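# Carry the coat stand into the taped area next door

## Task

Bring the coat stand into the adjoining room and set it upright so that each of its four feet rests inside the yellow tape border without touching the tape. The stand must stay there by itself, without the robot supporting it. The coffee table must still be standing upright at the end. The robot must not tip over or be left leaning.

## Robot and tools

ROBOT. TidyBot++ is a mobile base 0.54 m long, 0.50 m wide and 0.38 m tall on four powered casters. It carries one seven-joint arm with a two-finger gripper. The shoulder sits 0.12 m ahead of the base centre, 0.68 m above the floor. There are two cameras: base_camera is fixed to the base, and wrist_camera rides on the hand and looks along it. The arm starts folded with the hand pointing down. In that pose the hand reaches up to 0.08 m beyond the base front, and the elbow can be as high as 1.15 m.

FRAMES. Base frame: origin on the floor below the base centre, x forward, y left, z up. hand_pose is reported in this frame; it is the point midway between the finger pads. The hand's own z axis runs out along the fingers, and the fingers close along its y axis. The odometry frame is the base frame as it was when the scene began. base_odometry counts wheel rotation, so wheel slip shows up as travel. Over many moves it can drift by centimetres and degrees. Heading is positive to the left and runs from -3.142 to 3.142. base_tilt is in degrees, positive when leaning forward or right.

execute_actions. Argument "actions" is a list holding one action or none; an empty list only reports state and images. An action may contain "base", "joints", "speeds". Its motions begin together. Optional "cameras" lists base_camera, wrist_camera or all. Omitted, null or ["all"] returns every camera, and [] returns none. An unknown key, camera or out-of-range value rejects the whole call and nothing moves.
- base: exactly one relative move, measured from where the last reported state put the base. translate_m: straight travel in metres along base x, forward positive, -2 to 2. strafe_m: sideways travel in metres, left positive, -2 to 2. rotate_rad: turn in place in radians, counter-clockwise seen from above positive, -6.3 to 6.3.
- joints: absolute targets by name, in radians except the gripper. joint_1_rad, any angle: whole arm about vertical, positive is clockwise from above, opposite to heading. joint_2_rad, shoulder, -2.249 to 2.249. joint_3_rad, any angle, twists the upper arm. joint_4_rad, elbow, -2.579 to 2.579. joint_5_rad, any angle, twists the forearm. joint_6_rad, wrist, -2.099 to 2.099. joint_7_rad, any angle, rolls the hand; with the hand down, positive is counter-clockwise from above, and at 1.57 the fingers open toward the robot's left and right. gripper_pos runs from 0 (open, about 85 mm gap) to 1 (closed); the gap is roughly 85 x (1 - gripper_pos) mm. Any-angle joints take the short way, so send steps under half a turn. Done tolerances are ±0.039 for joints 1 to 4, ±0.056 for joints 5 to 7 and ±0.03 for the gripper. Joints move up to 1.39 rad/s, or 1.22 rad/s for joints 5 to 7. A single action lasts at most 15 s.
- speeds: per-action caps keyed translate_m, strafe_m (0.05 to 0.5 m/s) or rotate_rad (0.1 to 1.57 rad/s). The maximum is the default. A base move needing over 8.667 s is rejected.
Anything left out of an action may keep pushing toward its earlier target.

ARM GEOMETRY. Segment lengths are 0.42, 0.31 and 0.31 m (upper arm, forearm, hand to hand point). With joint_1_rad 0, joint_3_rad 3.14 and joint_5_rad 0 the arm stays in the base's x-z plane. Tilt from vertical, forward positive: upper arm = joint_2_rad; forearm = joint_2_rad - joint_4_rad; hand = that minus joint_6_rad. Each segment adds length x sin(angle) forward and length x cos(angle) upward from the shoulder. A downward hand reaches at most about 0.94 m high, and only close in. Closed fingertips reach about 20 mm beyond the hand point.

wait: seconds from 0 to 10; the robot keeps its last command and the same report comes back. zoom_image: camera (base_camera or wrist_camera) and region [x0, y0, x1, y1] in pixels of that camera's latest full image, origin top-left, no more than 504 by 504. finished_scene: scene number; it is final, and the goal must already hold on its own.

RESULTS. base_status and joint_status tell how each motion ended. "done" for the base means the wheels turned fully, even if the base slipped or was blocked. "off_target" means resting short and possibly still pushing. After "contact_stop" or "time_out" the target is dropped and the part holds where it is. "joint command not followed" with a "cause:" line means arm targets were withheld, usually because arm parts would collide. Such withheld targets may be retried until you send ones that pass. on_its_own reports uncommanded motion. joint_positions, hand_pose, base_odometry and base_tilt give state. motor_effort gives each motor's percent load with the peak in brackets; all are noisy. Gripper at 1 reading "done" means it holds nothing, while "off_target" means something is between the fingers. The "pictures" line orders the images. Warnings include ARM HIT, torque warnings or faults, MOTOR HOT and OVER-TEMPERATURE FAULT (joints then show limit_stop_at_motor_heat; resend the target). A stop reported in a result cancels the later calls in that reply.

PRACTICE. Friction and load leave joints a bit off target, and the arm sags when holding something heavy. To correct, send each joint its previous command plus (wanted - read); never command a joint to its read angle while holding a load. Trust the images over hand_pose. Avoid snagging the arm at 0.8 m or higher while driving, and avoid sideways shoves with a raised hand, since either can tip the robot; backing off restores balance. Don't drive the arm into things, because a torque fault freezes the arm for 10 s. Long loaded holds heat the motors. Avoid drops, slams and very hard pushes, and keep the coffee table and the coat stand from falling.

Each tool is called after "Request:" as name(argument=value, ...), one argument or row to a line, values as JSON.

## Session

Request:
execute_actions(
  actions=[],
)

Scene clock: 0.00 s.
base_odometry: x=+0.000 y=+0.000 heading=+0.000 (m, m, rad; odometry frame)
base_tilt: forward=+0.2 right=+0.1 (deg)
base_status: not commanded
joint_positions: joint_1_rad=+0.017 joint_2_rad=-0.391 joint_3_rad=+3.135 joint_4_rad=-2.491 joint_5_rad=+0.037 joint_6_rad=-0.873 joint_7_rad=+1.558 gripper_pos=+0.000
joint_status: not commanded
motor_effort: joint_1_rad=-1 joint_2_rad=-1 joint_3_rad=+1 joint_4_rad=+15 joint_5_rad=+0 joint_6_rad=+1 joint_7_rad=+1 (%)
hand_pose: x=+0.2822 y=-0.0094 z=+0.6054 quat_wxyz=(+0.016, +0.996, -0.001, +0.084) (m; base frame)
pictures: base_camera, wrist_camera
camera_calibration (this result's frames):
wrist_camera: T_world_to_cam=[[0.0250056, -0.999003, 0.0369826, -0.0434495], [-0.972236, -0.0329122, -0.231678, 0.476477], [0.232664, -0.0301626, -0.972089, 0.653706], [0, 0, 0, 1]] pos_world=[0.312241, -0.0080068, 0.747456]
Images, in order (width x height): base_camera 644x364, wrist_camera 644x476.

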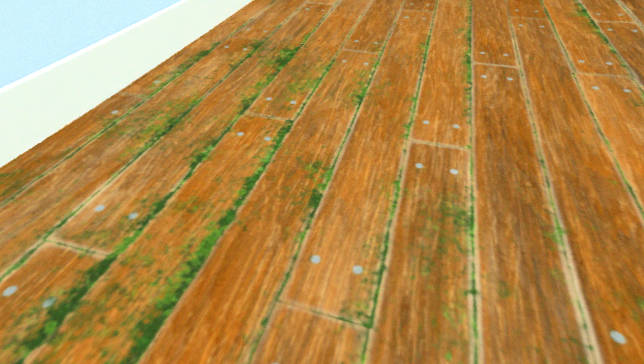

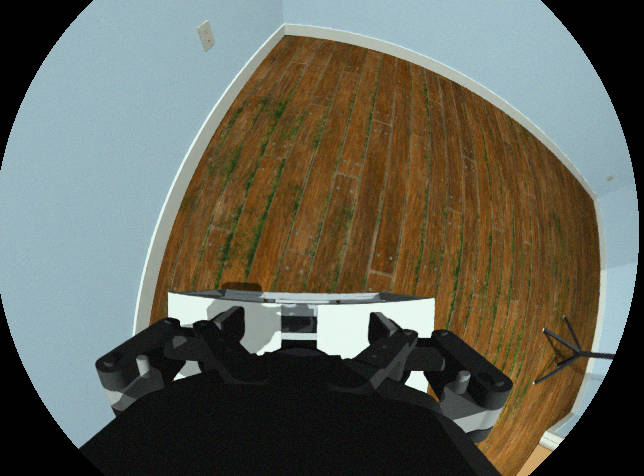

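Request:
execute_actions(
  actions=[
    {"base":{"rotate_rad":-1.85},"joints":{"joint_6_rad":0.5,"joint_4_rad":-2.4}},
  ],
)

Scene clock: 4.43 s.
base_odometry: x=+0.000 y=+0.000 heading=-1.850 (m, m, rad; odometry frame)
base_tilt: forward=+0.1 right=+0.2 (deg)
base_status: done
joint_positions: joint_1_rad=+0.017 joint_2_rad=-0.391 joint_3_rad=+3.135 joint_4_rad=-2.399 joint_5_rad=+0.037 joint_6_rad=+0.477 joint_7_rad=+1.558 gripper_pos=+0.000
joint_status: all done
motor_effort: joint_1_rad=+0(1) joint_2_rad=-7(8) joint_3_rad=+0(1) joint_4_rad=+21(21) joint_5_rad=+0(1) joint_6_rad=+7(6) joint_7_rad=+1(1) (%)
hand_pose: x=+0.5545 y=+0.0027 z=+0.9501 quat_wxyz=(+0.006, +0.693, +0.010, +0.721) (m; base frame)
pictures: base_camera, wrist_camera
camera_calibration (this result's frames):
wrist_camera: T_world_to_cam=[[0.00443916, -0.998579, 0.0531137, -0.0549353], [0.106345, -0.0523416, -0.992951, 0.946698], [0.994319, 0.0100562, 0.105962, -0.520922], [0, 0, 0, 1]] pos_world=[0.41753, -0.0000670095, 0.99814]
Images, in order (width x height): base_camera 644x364, wrist_camera 644x476.

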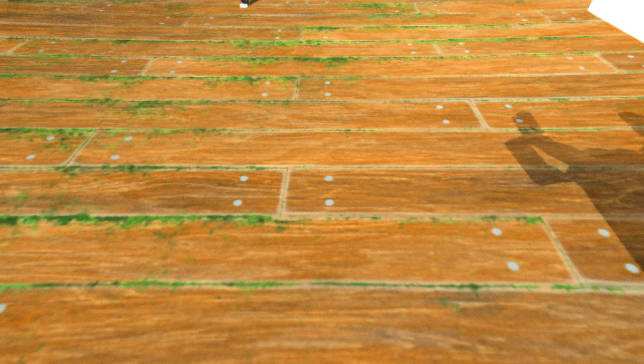

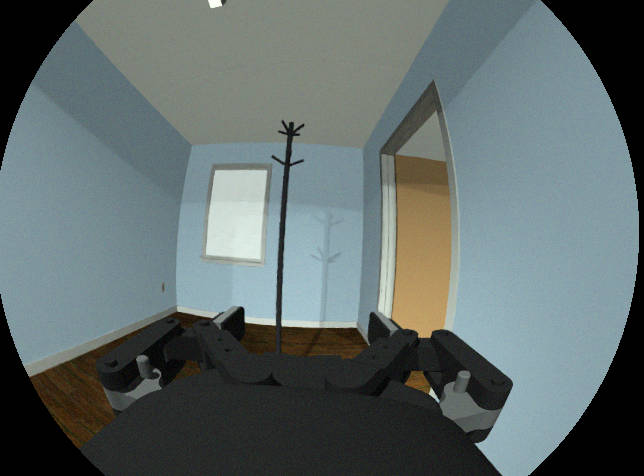

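Request:
execute_actions(
  actions=[
    {"base":{"strafe_m":0.15},"joints":{"joint_2_rad":0.3,"joint_4_rad":-1.9,"joint_6_rad":0.63}},
  ],
  cameras=[],
)

Request:
execute_actions(
  actions=[
    {"base":{"translate_m":0.45}},
  ],
)

Scene clock: 11.53 s.
base_odometry: x=+0.144 y=-0.041 heading=-1.851 (m, m, rad; odometry frame)
base_tilt: forward=+0.1 right=+0.1 (deg)
base_status: done
joint_positions: joint_1_rad=+0.017 joint_2_rad=+0.300 joint_3_rad=+3.132 joint_4_rad=-1.912 joint_5_rad=+0.037 joint_6_rad=+0.586 joint_7_rad=+1.558 gripper_pos=+0.000
joint_status: all done
motor_effort: joint_1_rad=+0(2) joint_2_rad=-31(34) joint_3_rad=+0(3) joint_4_rad=+19(21) joint_5_rad=+0(1) joint_6_rad=+7(7) joint_7_rad=+1(0) (%)
hand_pose: x=+0.8059 y=+0.0019 z=+0.8782 quat_wxyz=(+0.000, +0.727, +0.010, +0.687) (m; base frame)
pictures: none
No camera images: the call's "cameras" was empty. Leave "cameras" out to get every camera's image.

Scene clock: 13.80 s.
base_odometry: x=+0.020 y=-0.474 heading=-1.850 (m, m, rad; odometry frame)
base_tilt: forward=+0.1 right=+0.2 (deg)
base_status: done
joint_positions: joint_1_rad=+0.017 joint_2_rad=+0.304 joint_3_rad=+3.132 joint_4_rad=-1.906 joint_5_rad=+0.037 joint_6_rad=+0.588 joint_7_rad=+1.558 gripper_pos=+0.000
joint_status: not commanded
motor_effort: joint_1_rad=+0(2) joint_2_rad=-32(34) joint_3_rad=+0(1) joint_4_rad=+19(20) joint_5_rad=-1(0) joint_6_rad=+7(7) joint_7_rad=+1(0) (%)
hand_pose: x=+0.8080 y=+0.0019 z=+0.8796 quat_wxyz=(+0.000, +0.725, +0.010, +0.689) (m; base frame)
pictures: base_camera, wrist_camera
camera_calibration (this result's frames):
wrist_camera: T_world_to_cam=[[0.0155085, -0.998919, 0.0438175, -0.0537998], [0.0157437, -0.0435734, -0.998926, 0.928242], [0.999756, 0.0161817, 0.0150509, -0.689928], [0, 0, 0, 1]] pos_world=[0.67598, -0.00213078, 0.939987]
Images, in order (width x height): base_camera 644x364, wrist_camera 644x476.

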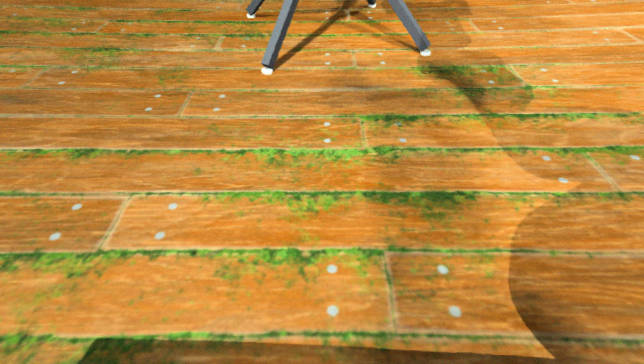

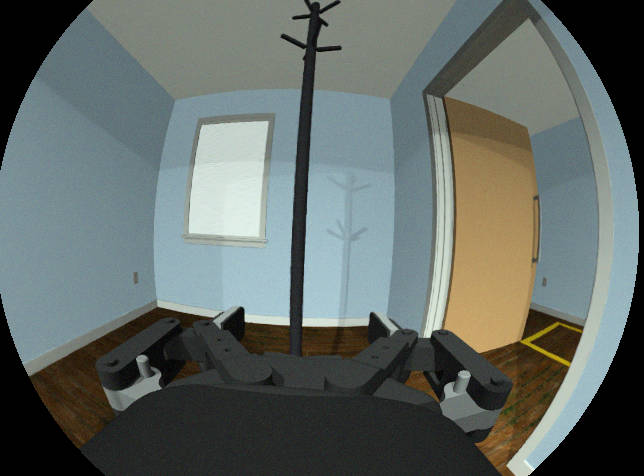

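Request:
execute_actions(
  actions=[
    {"base":{"translate_m":0.26},"speeds":{"translate_m":0.2}},
  ],
)

Scene clock: 18.97 s.
base_odometry: x=-0.051 y=-0.724 heading=-1.850 (m, m, rad; odometry frame)
base_tilt: forward=+0.1 right=+0.2 (deg)
base_status: done
joint_positions: joint_1_rad=+0.017 joint_2_rad=+0.302 joint_3_rad=+3.132 joint_4_rad=-1.905 joint_5_rad=+0.037 joint_6_rad=+0.589 joint_7_rad=+1.558 gripper_pos=+0.000
joint_status: not commanded
motor_effort: joint_1_rad=+0(2) joint_2_rad=-32(34) joint_3_rad=+0(1) joint_4_rad=+19(20) joint_5_rad=+0(0) joint_6_rad=+7(8) joint_7_rad=+1(1) (%)
hand_pose: x=+0.8077 y=+0.0019 z=+0.8817 quat_wxyz=(+0.000, +0.724, +0.010, +0.690) (m; base frame)
pictures: base_camera, wrist_camera
camera_calibration (this result's frames):
wrist_camera: T_world_to_cam=[[0.0153735, -0.998917, 0.0439041, -0.0538423], [0.019039, -0.0436089, -0.998867, 0.927554], [0.999701, 0.016192, 0.018348, -0.692525], [0, 0, 0, 1]] pos_world=[0.675486, -0.002121, 0.941574]
Images, in order (width x height): base_camera 644x364, wrist_camera 644x476.

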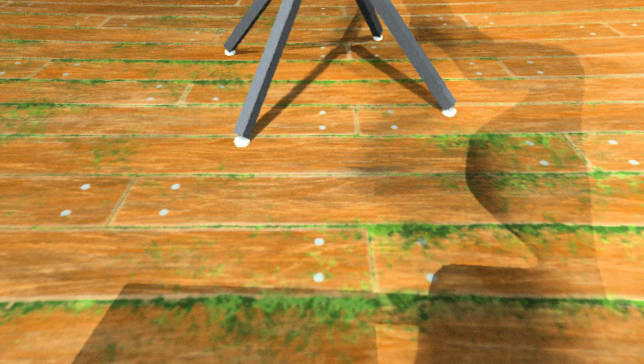

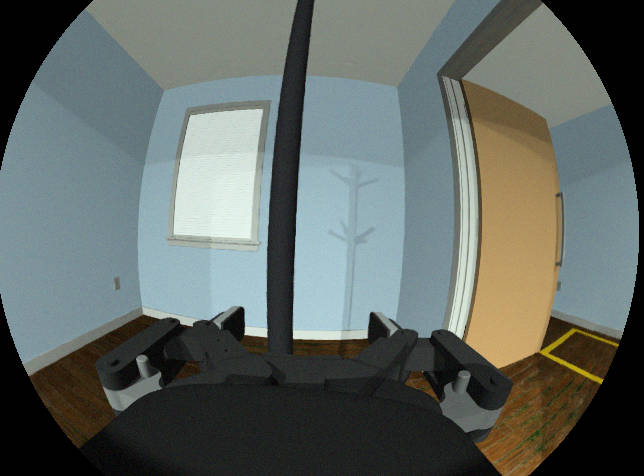

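Request:
execute_actions(
  actions=[
    {"base":{"strafe_m":0.035}},
  ],
  cameras=[],
)

Request:
execute_actions(
  actions=[
    {"base":{"translate_m":0.125},"speeds":{"translate_m":0.1}},
  ],
)

Scene clock: 23.33 s.
base_odometry: x=-0.017 y=-0.734 heading=-1.850 (m, m, rad; odometry frame)
base_tilt: forward=+0.2 right=+0.2 (deg)
base_status: done
joint_positions: joint_1_rad=+0.012 joint_2_rad=+0.302 joint_3_rad=+3.131 joint_4_rad=-1.905 joint_5_rad=+0.037 joint_6_rad=+0.589 joint_7_rad=+1.558 gripper_pos=+0.000
joint_status: not commanded
motor_effort: joint_1_rad=-1(4) joint_2_rad=-31(33) joint_3_rad=+0(2) joint_4_rad=+19(19) joint_5_rad=+0(1) joint_6_rad=+7(7) joint_7_rad=+0(0) (%)
hand_pose: x=+0.8077 y=+0.0056 z=+0.8817 quat_wxyz=(-0.002, +0.724, +0.012, +0.690) (m; base frame)
pictures: none
No camera images: the call's "cameras" was empty. Leave "cameras" out to get every camera's image.

Scene clock: 25.17 s.
base_odometry: x=-0.051 y=-0.854 heading=-1.849 (m, m, rad; odometry frame)
base_tilt: forward=+0.1 right=+0.2 (deg)
base_status: done
joint_positions: joint_1_rad=+0.012 joint_2_rad=+0.301 joint_3_rad=+3.131 joint_4_rad=-1.905 joint_5_rad=+0.037 joint_6_rad=+0.589 joint_7_rad=+1.558 gripper_pos=+0.000
joint_status: not commanded
motor_effort: joint_1_rad=+0(1) joint_2_rad=-31(34) joint_3_rad=+0(1) joint_4_rad=+19(20) joint_5_rad=+0(0) joint_6_rad=+7(7) joint_7_rad=+1(1) (%)
hand_pose: x=+0.8076 y=+0.0056 z=+0.8826 quat_wxyz=(-0.002, +0.723, +0.012, +0.690) (m; base frame)
pictures: base_camera, wrist_camera
camera_calibration (this result's frames):
wrist_camera: T_world_to_cam=[[0.0207149, -0.998829, 0.0437155, -0.0543474], [0.0208959, -0.0432828, -0.998844, 0.927094], [0.999567, 0.0216045, 0.0199748, -0.693852], [0, 0, 0, 1]] pos_world=[0.675305, 0.000833808, 0.942258]
Images, in order (width x height): base_camera 644x364, wrist_camera 644x476.

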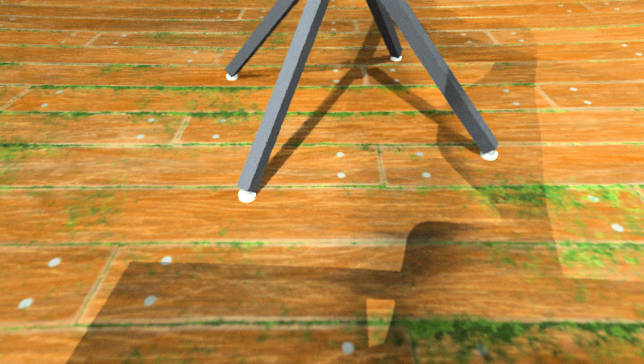

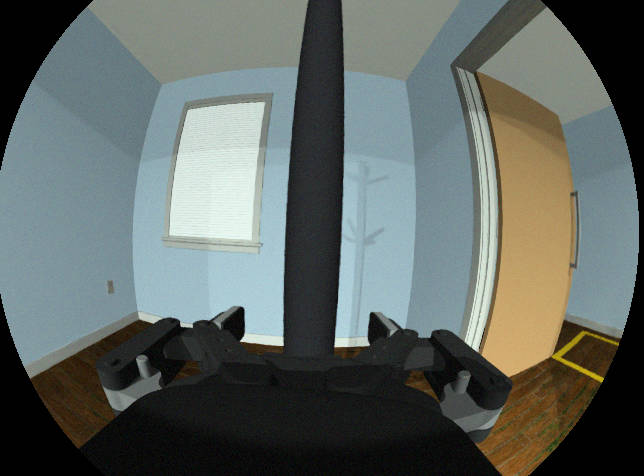

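Request:
execute_actions(
  actions=[
    {"base":{"translate_m":0.02},"speeds":{"translate_m":0.1}},
  ],
  cameras=[],
)

Request:
execute_actions(
  actions=[
    {"joints":{"gripper_pos":1}},
  ],
  cameras=[],
)

Request:
execute_actions(
  actions=[
    {"joints":{"joint_2_rad":0.1,"joint_4_rad":-1.95,"joint_6_rad":0.5}},
  ],
  cameras=[],
)

Request:
execute_actions(
  actions=[
    {"joints":{"joint_2_rad":-0.15,"joint_4_rad":-1.68,"joint_6_rad":0.42}},
  ],
)

Scene clock: 30.13 s.
base_odometry: x=-0.057 y=-0.874 heading=-1.849 (m, m, rad; odometry frame)
base_tilt: forward=+0.2 right=+0.2 (deg)
base_status: done
joint_positions: joint_1_rad=+0.012 joint_2_rad=+0.304 joint_3_rad=+3.131 joint_4_rad=-1.903 joint_5_rad=+0.037 joint_6_rad=+0.589 joint_7_rad=+1.558 gripper_pos=+0.000
joint_status: not commanded
motor_effort: joint_1_rad=-1(2) joint_2_rad=-32(35) joint_3_rad=+0(1) joint_4_rad=+19(20) joint_5_rad=+0(0) joint_6_rad=+7(8) joint_7_rad=+1(1) (%)
hand_pose: x=+0.8087 y=+0.0056 z=+0.8819 quat_wxyz=(-0.002, +0.723, +0.012, +0.690) (m; base frame)
pictures: none
No camera images: the call's "cameras" was empty. Leave "cameras" out to get every camera's image.

Scene clock: 31.23 s.
base_odometry: x=-0.057 y=-0.874 heading=-1.849 (m, m, rad; odometry frame)
base_tilt: forward=+0.1 right=+0.2 (deg)
base_status: not commanded
joint_positions: joint_1_rad=+0.015 joint_2_rad=+0.305 joint_3_rad=+3.133 joint_4_rad=-1.902 joint_5_rad=+0.037 joint_6_rad=+0.590 joint_7_rad=+1.558 gripper_pos=+0.679
joint_status: gripper_pos off_target (ended at +0.679, target +1.000)
motor_effort: joint_1_rad=+0(6) joint_2_rad=-33(35) joint_3_rad=+0(5) joint_4_rad=+19(20) joint_5_rad=+0(3) joint_6_rad=+7(9) joint_7_rad=+2(2) (%)
hand_pose: x=+0.8089 y=+0.0028 z=+0.8820 quat_wxyz=(+0.000, +0.723, +0.010, +0.690) (m; base frame)
pictures: none
No camera images: the call's "cameras" was empty. Leave "cameras" out to get every camera's image.

Scene clock: 32.43 s.
base_odometry: x=-0.057 y=-0.874 heading=-1.849 (m, m, rad; odometry frame)
base_tilt: forward=+0.2 right=+0.2 (deg)
base_status: not commanded
joint_positions: joint_1_rad=+0.023 joint_2_rad=+0.172 joint_3_rad=+3.139 joint_4_rad=-1.991 joint_5_rad=+0.036 joint_6_rad=+0.494 joint_7_rad=+1.558 gripper_pos=+0.679
joint_status: joint_2_rad off_target (ended at +0.172, target +0.100); joint_4_rad off_target (ended at -1.991, target -1.950); the others done
motor_effort: joint_1_rad=-3(4) joint_2_rad=-40(44) joint_3_rad=-2(3) joint_4_rad=+27(29) joint_5_rad=+2(3) joint_6_rad=+13(14) joint_7_rad=+2(3) (%)
hand_pose: x=+0.7617 y=-0.0065 z=+0.8904 quat_wxyz=(+0.007, +0.741, +0.005, +0.672) (m; base frame)
pictures: none
No camera images: the call's "cameras" was empty. Leave "cameras" out to get every camera's image.

Scene clock: 34.43 s.
base_odometry: x=-0.057 y=-0.874 heading=-1.849 (m, m, rad; odometry frame)
base_tilt: forward=+0.1 right=+0.2 (deg)
base_status: not commanded
joint_positions: joint_1_rad=+0.023 joint_2_rad=+0.013 joint_3_rad=+3.139 joint_4_rad=-1.845 joint_5_rad=+0.040 joint_6_rad=+0.308 joint_7_rad=+1.558 gripper_pos=+0.682
joint_status: joint_2_rad off_target (ended at +0.013, target -0.150); joint_4_rad off_target (ended at -1.845, target -1.680); joint_6_rad off_target (ended at +0.308, target +0.420)
motor_effort: joint_1_rad=+0(3) joint_2_rad=-55(64) joint_3_rad=-1(2) joint_4_rad=+52(53) joint_5_rad=-1(4) joint_6_rad=+28(30) joint_7_rad=+1(3) (%)
hand_pose: x=+0.7371 y=-0.0074 z=+1.0203 quat_wxyz=(+0.012, +0.699, +0.006, +0.715) (m; base frame)
pictures: base_camera, wrist_camera
camera_calibration (this result's frames):
wrist_camera: T_world_to_cam=[[-0.00913654, -0.998417, 0.0554953, -0.0619561], [0.0875136, -0.056083, -0.994583, 1.01205], [0.996121, -0.00423046, 0.0878875, -0.692764], [0, 0, 0, 1]] pos_world=[0.600943, -0.00802999, 1.07089]
Images, in order (width x height): base_camera 644x364, wrist_camera 644x476.

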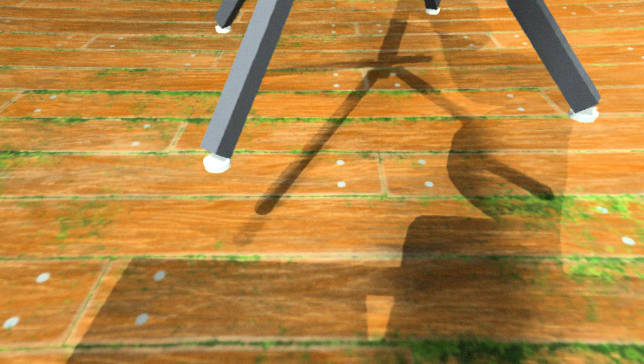

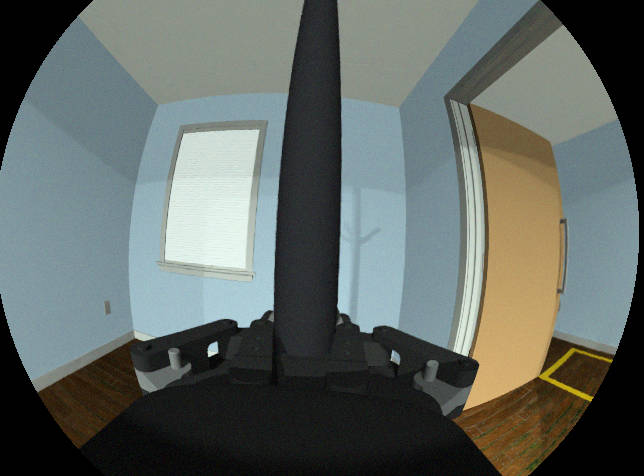

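Request:
execute_actions(
  actions=[
    {"base":{"rotate_rad":-0.8},"speeds":{"rotate_rad":0.5}},
  ],
)

Scene clock: 40.53 s.
base_odometry: x=-0.057 y=-0.874 heading=-2.649 (m, m, rad; odometry frame)
base_tilt: forward=+0.2 right=+0.2 (deg)
base_status: done
joint_positions: joint_1_rad=+0.018 joint_2_rad=+0.013 joint_3_rad=+3.135 joint_4_rad=-1.845 joint_5_rad=+0.040 joint_6_rad=+0.308 joint_7_rad=+1.558 gripper_pos=+0.682
joint_status: not commanded
motor_effort: joint_1_rad=-1(7) joint_2_rad=-55(56) joint_3_rad=-1(6) joint_4_rad=+52(53) joint_5_rad=+0(1) joint_6_rad=+28(28) joint_7_rad=+1(2) (%)
hand_pose: x=+0.7371 y=-0.0021 z=+1.0203 quat_wxyz=(+0.009, +0.699, +0.009, +0.715) (m; base frame)
pictures: base_camera, wrist_camera
camera_calibration (this result's frames):
wrist_camera: T_world_to_cam=[[-0.000489012, -0.998462, 0.0554396, -0.0629465], [0.0878971, -0.0552679, -0.994595, 1.01202], [0.996129, 0.00438661, 0.0877889, -0.692649], [0, 0, 0, 1]] pos_world=[0.600984, -0.0038793, 1.07084]
Images, in order (width x height): base_camera 644x364, wrist_camera 644x476.

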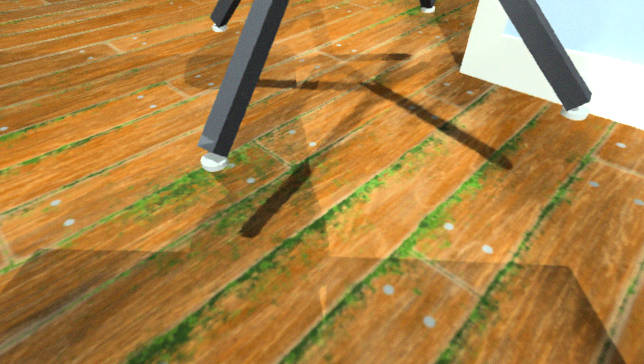

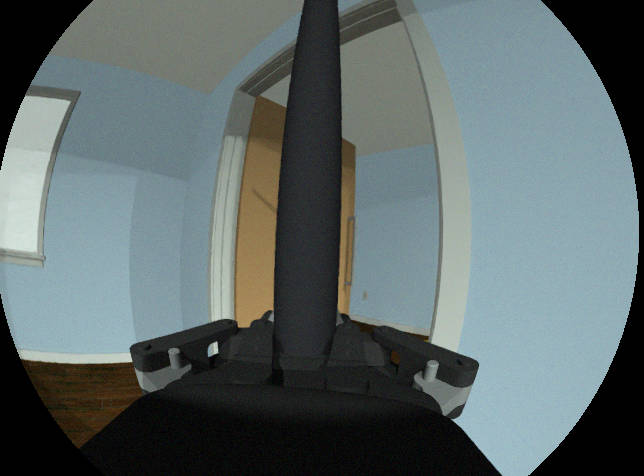

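Request:
execute_actions(
  actions=[
    {"base":{"strafe_m":0.75},"speeds":{"strafe_m":0.3}},
  ],
  cameras=[],
)

Request:
execute_actions(
  actions=[
    {"base":{"rotate_rad":-0.75},"speeds":{"rotate_rad":0.5}},
  ],
  cameras=[],
)

Request:
execute_actions(
  actions=[
    {"base":{"strafe_m":0.25},"speeds":{"strafe_m":0.3}},
  ],
)

Scene clock: 51.87 s.
base_odometry: x=+0.298 y=-1.535 heading=-2.649 (m, m, rad; odometry frame)
base_tilt: forward=+0.2 right=+0.2 (deg)
base_status: done
joint_positions: joint_1_rad=+0.013 joint_2_rad=+0.013 joint_3_rad=+3.132 joint_4_rad=-1.845 joint_5_rad=+0.040 joint_6_rad=+0.308 joint_7_rad=+1.558 gripper_pos=+0.682
joint_status: not commanded
motor_effort: joint_1_rad=-1(3) joint_2_rad=-55(58) joint_3_rad=+0(4) joint_4_rad=+52(55) joint_5_rad=-1(1) joint_6_rad=+28(30) joint_7_rad=+0(2) (%)
hand_pose: x=+0.7371 y=+0.0034 z=+1.0200 quat_wxyz=(+0.006, +0.700, +0.012, +0.714) (m; base frame)
pictures: none
No camera images: the call's "cameras" was empty. Leave "cameras" out to get every camera's image.

Scene clock: 54.53 s.
base_odometry: x=+0.297 y=-1.535 heading=+2.884 (m, m, rad; odometry frame)
base_tilt: forward=+0.2 right=+0.2 (deg)
base_status: done
joint_positions: joint_1_rad=+0.018 joint_2_rad=+0.013 joint_3_rad=+3.135 joint_4_rad=-1.845 joint_5_rad=+0.040 joint_6_rad=+0.308 joint_7_rad=+1.558 gripper_pos=+0.682
joint_status: not commanded
motor_effort: joint_1_rad=-1(7) joint_2_rad=-55(57) joint_3_rad=+0(6) joint_4_rad=+52(52) joint_5_rad=-1(2) joint_6_rad=+28(28) joint_7_rad=+0(3) (%)
hand_pose: x=+0.7371 y=-0.0021 z=+1.0200 quat_wxyz=(+0.009, +0.700, +0.009, +0.714) (m; base frame)
pictures: none
No camera images: the call's "cameras" was empty. Leave "cameras" out to get every camera's image.

Scene clock: 56.50 s.
base_odometry: x=+0.233 y=-1.777 heading=+2.883 (m, m, rad; odometry frame)
base_tilt: forward=+0.1 right=+0.2 (deg)
base_status: done
joint_positions: joint_1_rad=+0.012 joint_2_rad=+0.013 joint_3_rad=+3.131 joint_4_rad=-1.845 joint_5_rad=+0.040 joint_6_rad=+0.308 joint_7_rad=+1.558 gripper_pos=+0.682
joint_status: not commanded
motor_effort: joint_1_rad=-1(3) joint_2_rad=-55(58) joint_3_rad=+0(4) joint_4_rad=+52(55) joint_5_rad=-1(1) joint_6_rad=+28(29) joint_7_rad=+0(3) (%)
hand_pose: x=+0.7371 y=+0.0047 z=+1.0199 quat_wxyz=(+0.005, +0.700, +0.013, +0.714) (m; base frame)
pictures: base_camera, wrist_camera
camera_calibration (this result's frames):
wrist_camera: T_world_to_cam=[[0.0105459, -0.99841, 0.0553751, -0.0642144], [0.0878028, -0.0542397, -0.99466, 1.01216], [0.996082, 0.0153517, 0.0870912, -0.691934], [0, 0, 0, 1]] pos_world=[0.601029, 0.00140915, 1.07057]
Images, in order (width x height): base_camera 644x364, wrist_camera 644x476.

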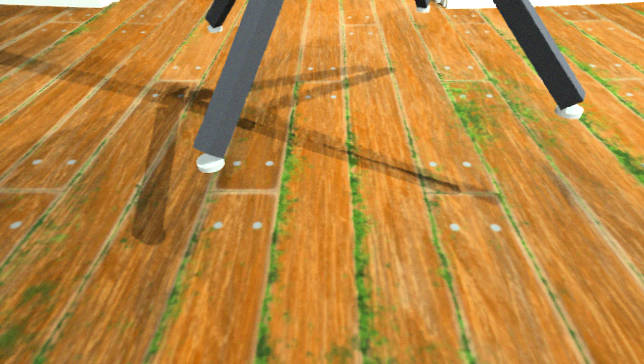

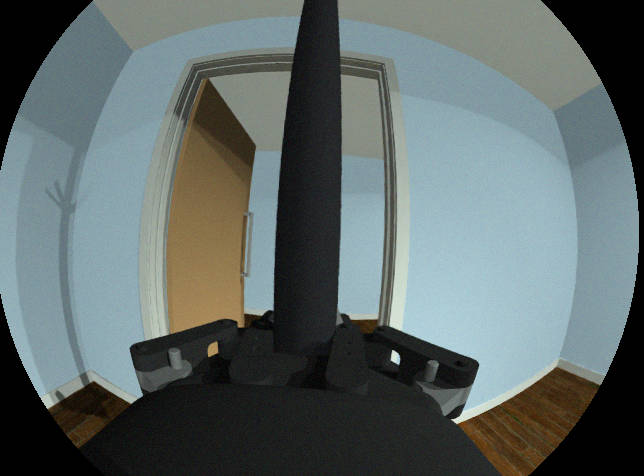

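Request:
execute_actions(
  actions=[
    {"base":{"rotate_rad":-0.04}},
  ],
  cameras=[],
)

Request:
execute_actions(
  actions=[
    {"base":{"strafe_m":0.13},"speeds":{"strafe_m":0.3}},
  ],
  cameras=[],
)

Request:
execute_actions(
  actions=[
    {"base":{"translate_m":0.6},"speeds":{"translate_m":0.3}},
  ],
)

Scene clock: 61.67 s.
base_odometry: x=+0.233 y=-1.777 heading=+2.843 (m, m, rad; odometry frame)
base_tilt: forward=+0.2 right=+0.1 (deg)
base_status: done
joint_positions: joint_1_rad=+0.021 joint_2_rad=+0.013 joint_3_rad=+3.139 joint_4_rad=-1.845 joint_5_rad=+0.040 joint_6_rad=+0.308 joint_7_rad=+1.558 gripper_pos=+0.682
joint_status: not commanded
motor_effort: joint_1_rad=+1(4) joint_2_rad=-55(55) joint_3_rad=+1(4) joint_4_rad=+52(52) joint_5_rad=-1(0) joint_6_rad=+28(28) joint_7_rad=+1(2) (%)
hand_pose: x=+0.7372 y=-0.0063 z=+1.0199 quat_wxyz=(+0.011, +0.700, +0.007, +0.714) (m; base frame)
pictures: none
No camera images: the call's "cameras" was empty. Leave "cameras" out to get every camera's image.

Scene clock: 63.40 s.
base_odometry: x=+0.195 y=-1.902 heading=+2.842 (m, m, rad; odometry frame)
base_tilt: forward=+0.2 right=+0.1 (deg)
base_status: done
joint_positions: joint_1_rad=+0.014 joint_2_rad=+0.013 joint_3_rad=+3.133 joint_4_rad=-1.845 joint_5_rad=+0.040 joint_6_rad=+0.308 joint_7_rad=+1.558 gripper_pos=+0.682
joint_status: not commanded
motor_effort: joint_1_rad=+0(4) joint_2_rad=-55(56) joint_3_rad=+1(5) joint_4_rad=+52(53) joint_5_rad=+0(1) joint_6_rad=+28(28) joint_7_rad=+1(3) (%)
hand_pose: x=+0.7371 y=+0.0020 z=+1.0199 quat_wxyz=(+0.006, +0.700, +0.011, +0.714) (m; base frame)
pictures: none
No camera images: the call's "cameras" was empty. Leave "cameras" out to get every camera's image.

Scene clock: 66.37 s.
base_odometry: x=-0.379 y=-1.725 heading=+2.843 (m, m, rad; odometry frame)
base_tilt: forward=+0.2 right=+0.1 (deg)
base_status: done
joint_positions: joint_1_rad=+0.014 joint_2_rad=+0.022 joint_3_rad=+3.133 joint_4_rad=-1.846 joint_5_rad=+0.040 joint_6_rad=+0.308 joint_7_rad=+1.558 gripper_pos=+0.682
joint_status: not commanded
motor_effort: joint_1_rad=+0(3) joint_2_rad=-56(59) joint_3_rad=+0(3) joint_4_rad=+52(53) joint_5_rad=+0(1) joint_6_rad=+28(29) joint_7_rad=+1(1) (%)
hand_pose: x=+0.7399 y=+0.0016 z=+1.0140 quat_wxyz=(+0.007, +0.703, +0.011, +0.711) (m; base frame)
pictures: base_camera, wrist_camera
camera_calibration (this result's frames):
wrist_camera: T_world_to_cam=[[0.00609384, -0.998455, 0.0552282, -0.0635813], [0.0779961, -0.0545864, -0.995458, 1.01393], [0.996935, 0.0103737, 0.0775429, -0.685119], [0, 0, 0, 1]] pos_world=[0.604324, -0.00102886, 1.06596]
Images, in order (width x height): base_camera 644x364, wrist_camera 644x476.

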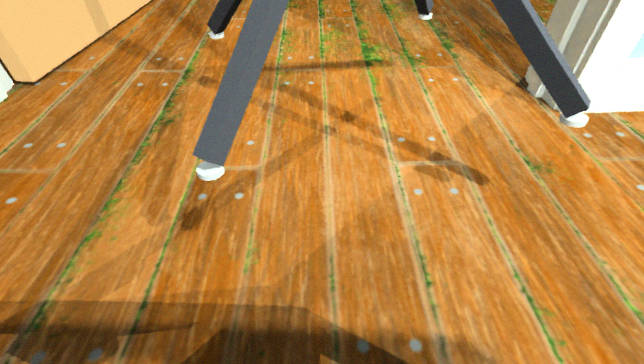

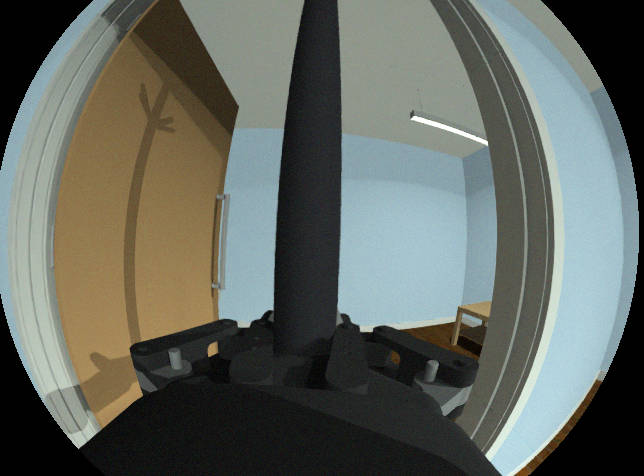

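Request:
execute_actions(
  actions=[
    {"base":{"translate_m":1.0},"speeds":{"translate_m":0.3}},
  ],
)

Scene clock: 73.53 s.
base_odometry: x=-1.335 y=-1.432 heading=+2.844 (m, m, rad; odometry frame)
base_tilt: forward=+0.1 right=+0.2 (deg)
base_status: done
joint_positions: joint_1_rad=+0.014 joint_2_rad=+0.021 joint_3_rad=+3.133 joint_4_rad=-1.847 joint_5_rad=+0.040 joint_6_rad=+0.308 joint_7_rad=+1.558 gripper_pos=+0.682
joint_status: not commanded
motor_effort: joint_1_rad=+0(2) joint_2_rad=-56(59) joint_3_rad=+0(3) joint_4_rad=+53(54) joint_5_rad=+0(1) joint_6_rad=+28(29) joint_7_rad=+1(1) (%)
hand_pose: x=+0.7394 y=+0.0016 z=+1.0139 quat_wxyz=(+0.007, +0.703, +0.011, +0.711) (m; base frame)
pictures: base_camera, wrist_camera
camera_calibration (this result's frames):
wrist_camera: T_world_to_cam=[[0.00606127, -0.998455, 0.0552351, -0.0635764], [0.0777772, -0.054598, -0.995475, 1.01402], [0.996952, 0.0103299, 0.0773261, -0.684437], [0, 0, 0, 1]] pos_world=[0.603869, -0.00104439, 1.06587]
Images, in order (width x height): base_camera 644x364, wrist_camera 644x476.

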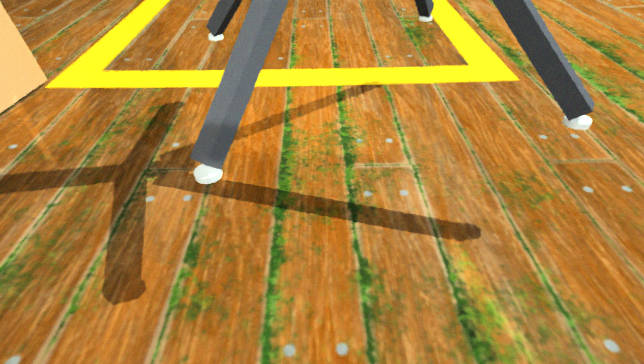

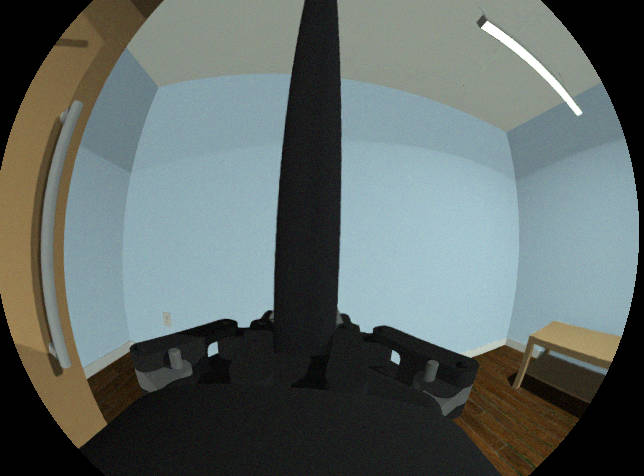

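Request:
execute_actions(
  actions=[
    {"base":{"translate_m":0.59},"speeds":{"translate_m":0.3}},
  ],
  cameras=[],
)

Request:
execute_actions(
  actions=[
    {"base":{"strafe_m":0.07},"speeds":{"strafe_m":0.2}},
  ],
  cameras=[],
)

Request:
execute_actions(
  actions=[
    {"joints":{"joint_2_rad":0.0,"joint_4_rad":-1.85,"joint_6_rad":0.5}},
  ],
  cameras=[],
)

Request:
execute_actions(
  actions=[
    {"joints":{"joint_2_rad":0.16,"joint_4_rad":-1.98,"joint_6_rad":0.57}},
  ],
)

Scene clock: 80.80 s.
base_odometry: x=-1.899 y=-1.260 heading=+2.844 (m, m, rad; odometry frame)
base_tilt: forward=+0.2 right=+0.2 (deg)
base_status: done
joint_positions: joint_1_rad=+0.014 joint_2_rad=+0.021 joint_3_rad=+3.133 joint_4_rad=-1.848 joint_5_rad=+0.040 joint_6_rad=+0.308 joint_7_rad=+1.558 gripper_pos=+0.682
joint_status: not commanded
motor_effort: joint_1_rad=+0(2) joint_2_rad=-56(58) joint_3_rad=+1(2) joint_4_rad=+52(54) joint_5_rad=+0(0) joint_6_rad=+28(29) joint_7_rad=+1(1) (%)
hand_pose: x=+0.7394 y=+0.0016 z=+1.0134 quat_wxyz=(+0.007, +0.703, +0.011, +0.711) (m; base frame)
pictures: none
No camera images: the call's "cameras" was empty. Leave "cameras" out to get every camera's image.

Scene clock: 82.23 s.
base_odometry: x=-1.920 y=-1.327 heading=+2.844 (m, m, rad; odometry frame)
base_tilt: forward=+0.2 right=+0.2 (deg)
base_status: done
joint_positions: joint_1_rad=+0.011 joint_2_rad=+0.021 joint_3_rad=+3.131 joint_4_rad=-1.848 joint_5_rad=+0.040 joint_6_rad=+0.308 joint_7_rad=+1.558 gripper_pos=+0.682
joint_status: not commanded
motor_effort: joint_1_rad=-1(4) joint_2_rad=-55(56) joint_3_rad=+0(4) joint_4_rad=+52(53) joint_5_rad=+0(0) joint_6_rad=+28(28) joint_7_rad=+1(2) (%)
hand_pose: x=+0.7393 y=+0.0046 z=+1.0134 quat_wxyz=(+0.005, +0.703, +0.013, +0.711) (m; base frame)
pictures: none
No camera images: the call's "cameras" was empty. Leave "cameras" out to get every camera's image.

Scene clock: 83.33 s.
base_odometry: x=-1.920 y=-1.327 heading=+2.844 (m, m, rad; odometry frame)
base_tilt: forward=+0.2 right=+0.2 (deg)
base_status: not commanded
joint_positions: joint_1_rad=+0.009 joint_2_rad=+0.120 joint_3_rad=+3.129 joint_4_rad=-1.970 joint_5_rad=+0.040 joint_6_rad=+0.351 joint_7_rad=+1.558 gripper_pos=+0.684
joint_status: joint_2_rad off_target (ended at +0.120, target +0.000); joint_4_rad off_target (ended at -1.970, target -1.850); joint_6_rad off_target (ended at +0.351, target +0.500)
motor_effort: joint_1_rad=+2(5) joint_2_rad=-50(56) joint_3_rad=+2(4) joint_4_rad=+42(52) joint_5_rad=-1(3) joint_6_rad=+23(27) joint_7_rad=+1(2) (%)
hand_pose: x=+0.7491 y=+0.0078 z=+0.8915 quat_wxyz=(+0.001, +0.764, +0.015, +0.645) (m; base frame)
pictures: none
No camera images: the call's "cameras" was empty. Leave "cameras" out to get every camera's image.

Scene clock: 84.43 s.
base_odometry: x=-1.920 y=-1.327 heading=+2.844 (m, m, rad; odometry frame)
base_tilt: forward=+0.1 right=+0.2 (deg)
base_status: not commanded
joint_positions: joint_1_rad=+0.009 joint_2_rad=+0.158 joint_3_rad=+3.129 joint_4_rad=-2.001 joint_5_rad=+0.042 joint_6_rad=+0.494 joint_7_rad=+1.558 gripper_pos=+0.684
joint_status: joint_6_rad off_target (ended at +0.494, target +0.570); the others done
motor_effort: joint_1_rad=+2(3) joint_2_rad=-29(49) joint_3_rad=+1(3) joint_4_rad=+26(43) joint_5_rad=-3(4) joint_6_rad=+12(22) joint_7_rad=-3(3) (%)
hand_pose: x=+0.7564 y=+0.0096 z=+0.8930 quat_wxyz=(-0.001, +0.740, +0.016, +0.673) (m; base frame)
pictures: base_camera, wrist_camera
camera_calibration (this result's frames):
wrist_camera: T_world_to_cam=[[0.0289444, -0.99833, 0.0499919, -0.0616605], [-0.0276135, -0.0507924, -0.998327, 0.97509], [0.9992, 0.0275156, -0.0290376, -0.598974], [0, 0, 0, 1]] pos_world=[0.627205, 0.00445069, 0.959149]
Images, in order (width x height): base_camera 644x364, wrist_camera 644x476.

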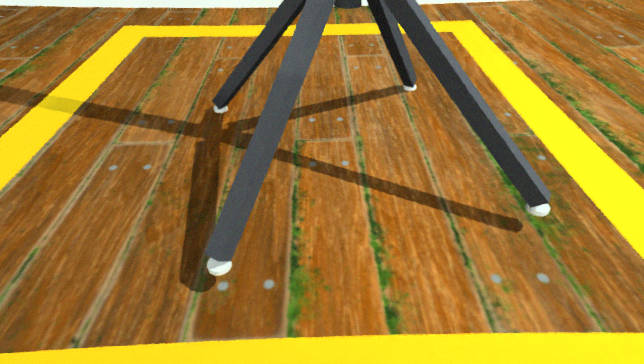

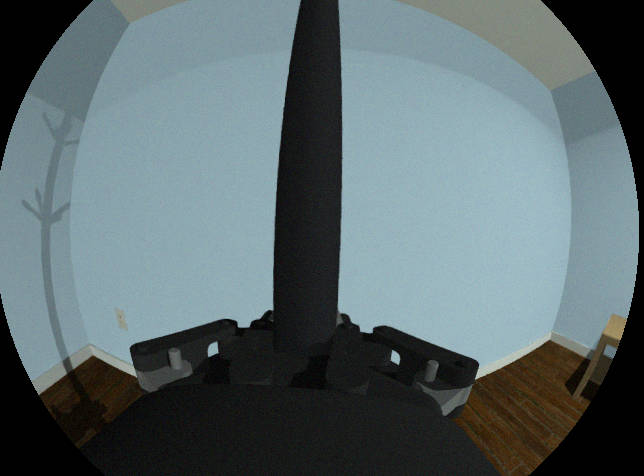

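Inside; right foot fairly close to the tape but clear. Level, release, back off.

Request:
execute_actions(
  actions=[
    {"joints":{"joint_2_rad":0.2,"joint_4_rad":-2.0,"joint_6_rad":0.63}},
  ],
  cameras=[],
)

Request:
execute_actions(
  actions=[
    {"joints":{"gripper_pos":0}},
  ],
  cameras=[],
)

Request:
execute_actions(
  actions=[
    {"base":{"translate_m":-0.3},"speeds":{"translate_m":0.2}},
  ],
)

Scene clock: 88.07 s.
base_odometry: x=-1.920 y=-1.327 heading=+2.844 (m, m, rad; odometry frame)
base_tilt: forward=+0.1 right=+0.2 (deg)
base_status: not commanded
joint_positions: joint_1_rad=+0.008 joint_2_rad=+0.185 joint_3_rad=+3.129 joint_4_rad=-2.013 joint_5_rad=+0.049 joint_6_rad=+0.575 joint_7_rad=+1.560 gripper_pos=+0.684
joint_status: all done
motor_effort: joint_1_rad=+1(3) joint_2_rad=-26(30) joint_3_rad=+1(3) joint_4_rad=+23(26) joint_5_rad=-5(5) joint_6_rad=+9(12) joint_7_rad=-4(5) (%)
hand_pose: x=+0.7614 y=+0.0116 z=+0.8948 quat_wxyz=(-0.001, +0.725, +0.021, +0.688) (m; base frame)
pictures: none
No camera images: the call's "cameras" was empty. Leave "cameras" out to get every camera's image.

Scene clock: 89.17 s.
base_odometry: x=-1.920 y=-1.327 heading=+2.844 (m, m, rad; odometry frame)
base_tilt: forward=+0.1 right=+0.2 (deg)
base_status: not commanded
joint_positions: joint_1_rad=+0.011 joint_2_rad=+0.186 joint_3_rad=+3.130 joint_4_rad=-2.011 joint_5_rad=+0.049 joint_6_rad=+0.586 joint_7_rad=+1.560 gripper_pos=+0.000
joint_status: all done
motor_effort: joint_1_rad=-1(2) joint_2_rad=-26(28) joint_3_rad=-1(1) joint_4_rad=+21(24) joint_5_rad=+0(5) joint_6_rad=+8(9) joint_7_rad=+1(4) (%)
hand_pose: x=+0.7623 y=+0.0100 z=+0.8983 quat_wxyz=(+0.000, +0.721, +0.020, +0.692) (m; base frame)
pictures: none
No camera images: the call's "cameras" was empty. Leave "cameras" out to get every camera's image.

Scene clock: 91.43 s.
base_odometry: x=-1.633 y=-1.415 heading=+2.844 (m, m, rad; odometry frame)
base_tilt: forward=+0.2 right=+0.1 (deg)
base_status: done
joint_positions: joint_1_rad=+0.017 joint_2_rad=+0.196 joint_3_rad=+3.135 joint_4_rad=-2.005 joint_5_rad=+0.049 joint_6_rad=+0.587 joint_7_rad=+1.560 gripper_pos=+0.000
joint_status: not commanded
motor_effort: joint_1_rad=-1(3) joint_2_rad=-28(30) joint_3_rad=+0(2) joint_4_rad=+19(23) joint_5_rad=+0(1) joint_6_rad=+7(8) joint_7_rad=+1(1) (%)
hand_pose: x=+0.7658 y=+0.0030 z=+0.8961 quat_wxyz=(+0.004, +0.722, +0.016, +0.692) (m; base frame)
pictures: base_camera, wrist_camera
camera_calibration (this result's frames):
wrist_camera: T_world_to_cam=[[0.0200339, -0.998095, 0.058345, -0.069241], [0.024835, -0.0578419, -0.998017, 0.937625], [0.999491, 0.0214432, 0.0236289, -0.655493], [0, 0, 0, 1]] pos_world=[0.633261, -0.00081921, 0.955294]
Images, in order (width x height): base_camera 644x364, wrist_camera 644x476.

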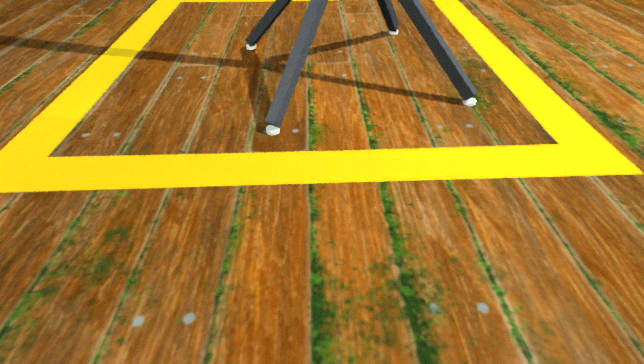

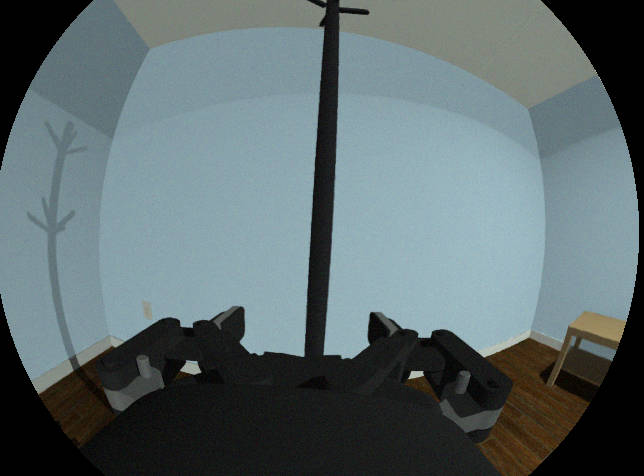

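Request:
finished_scene(
  scene=2,
)

The scene is finished: the task was done.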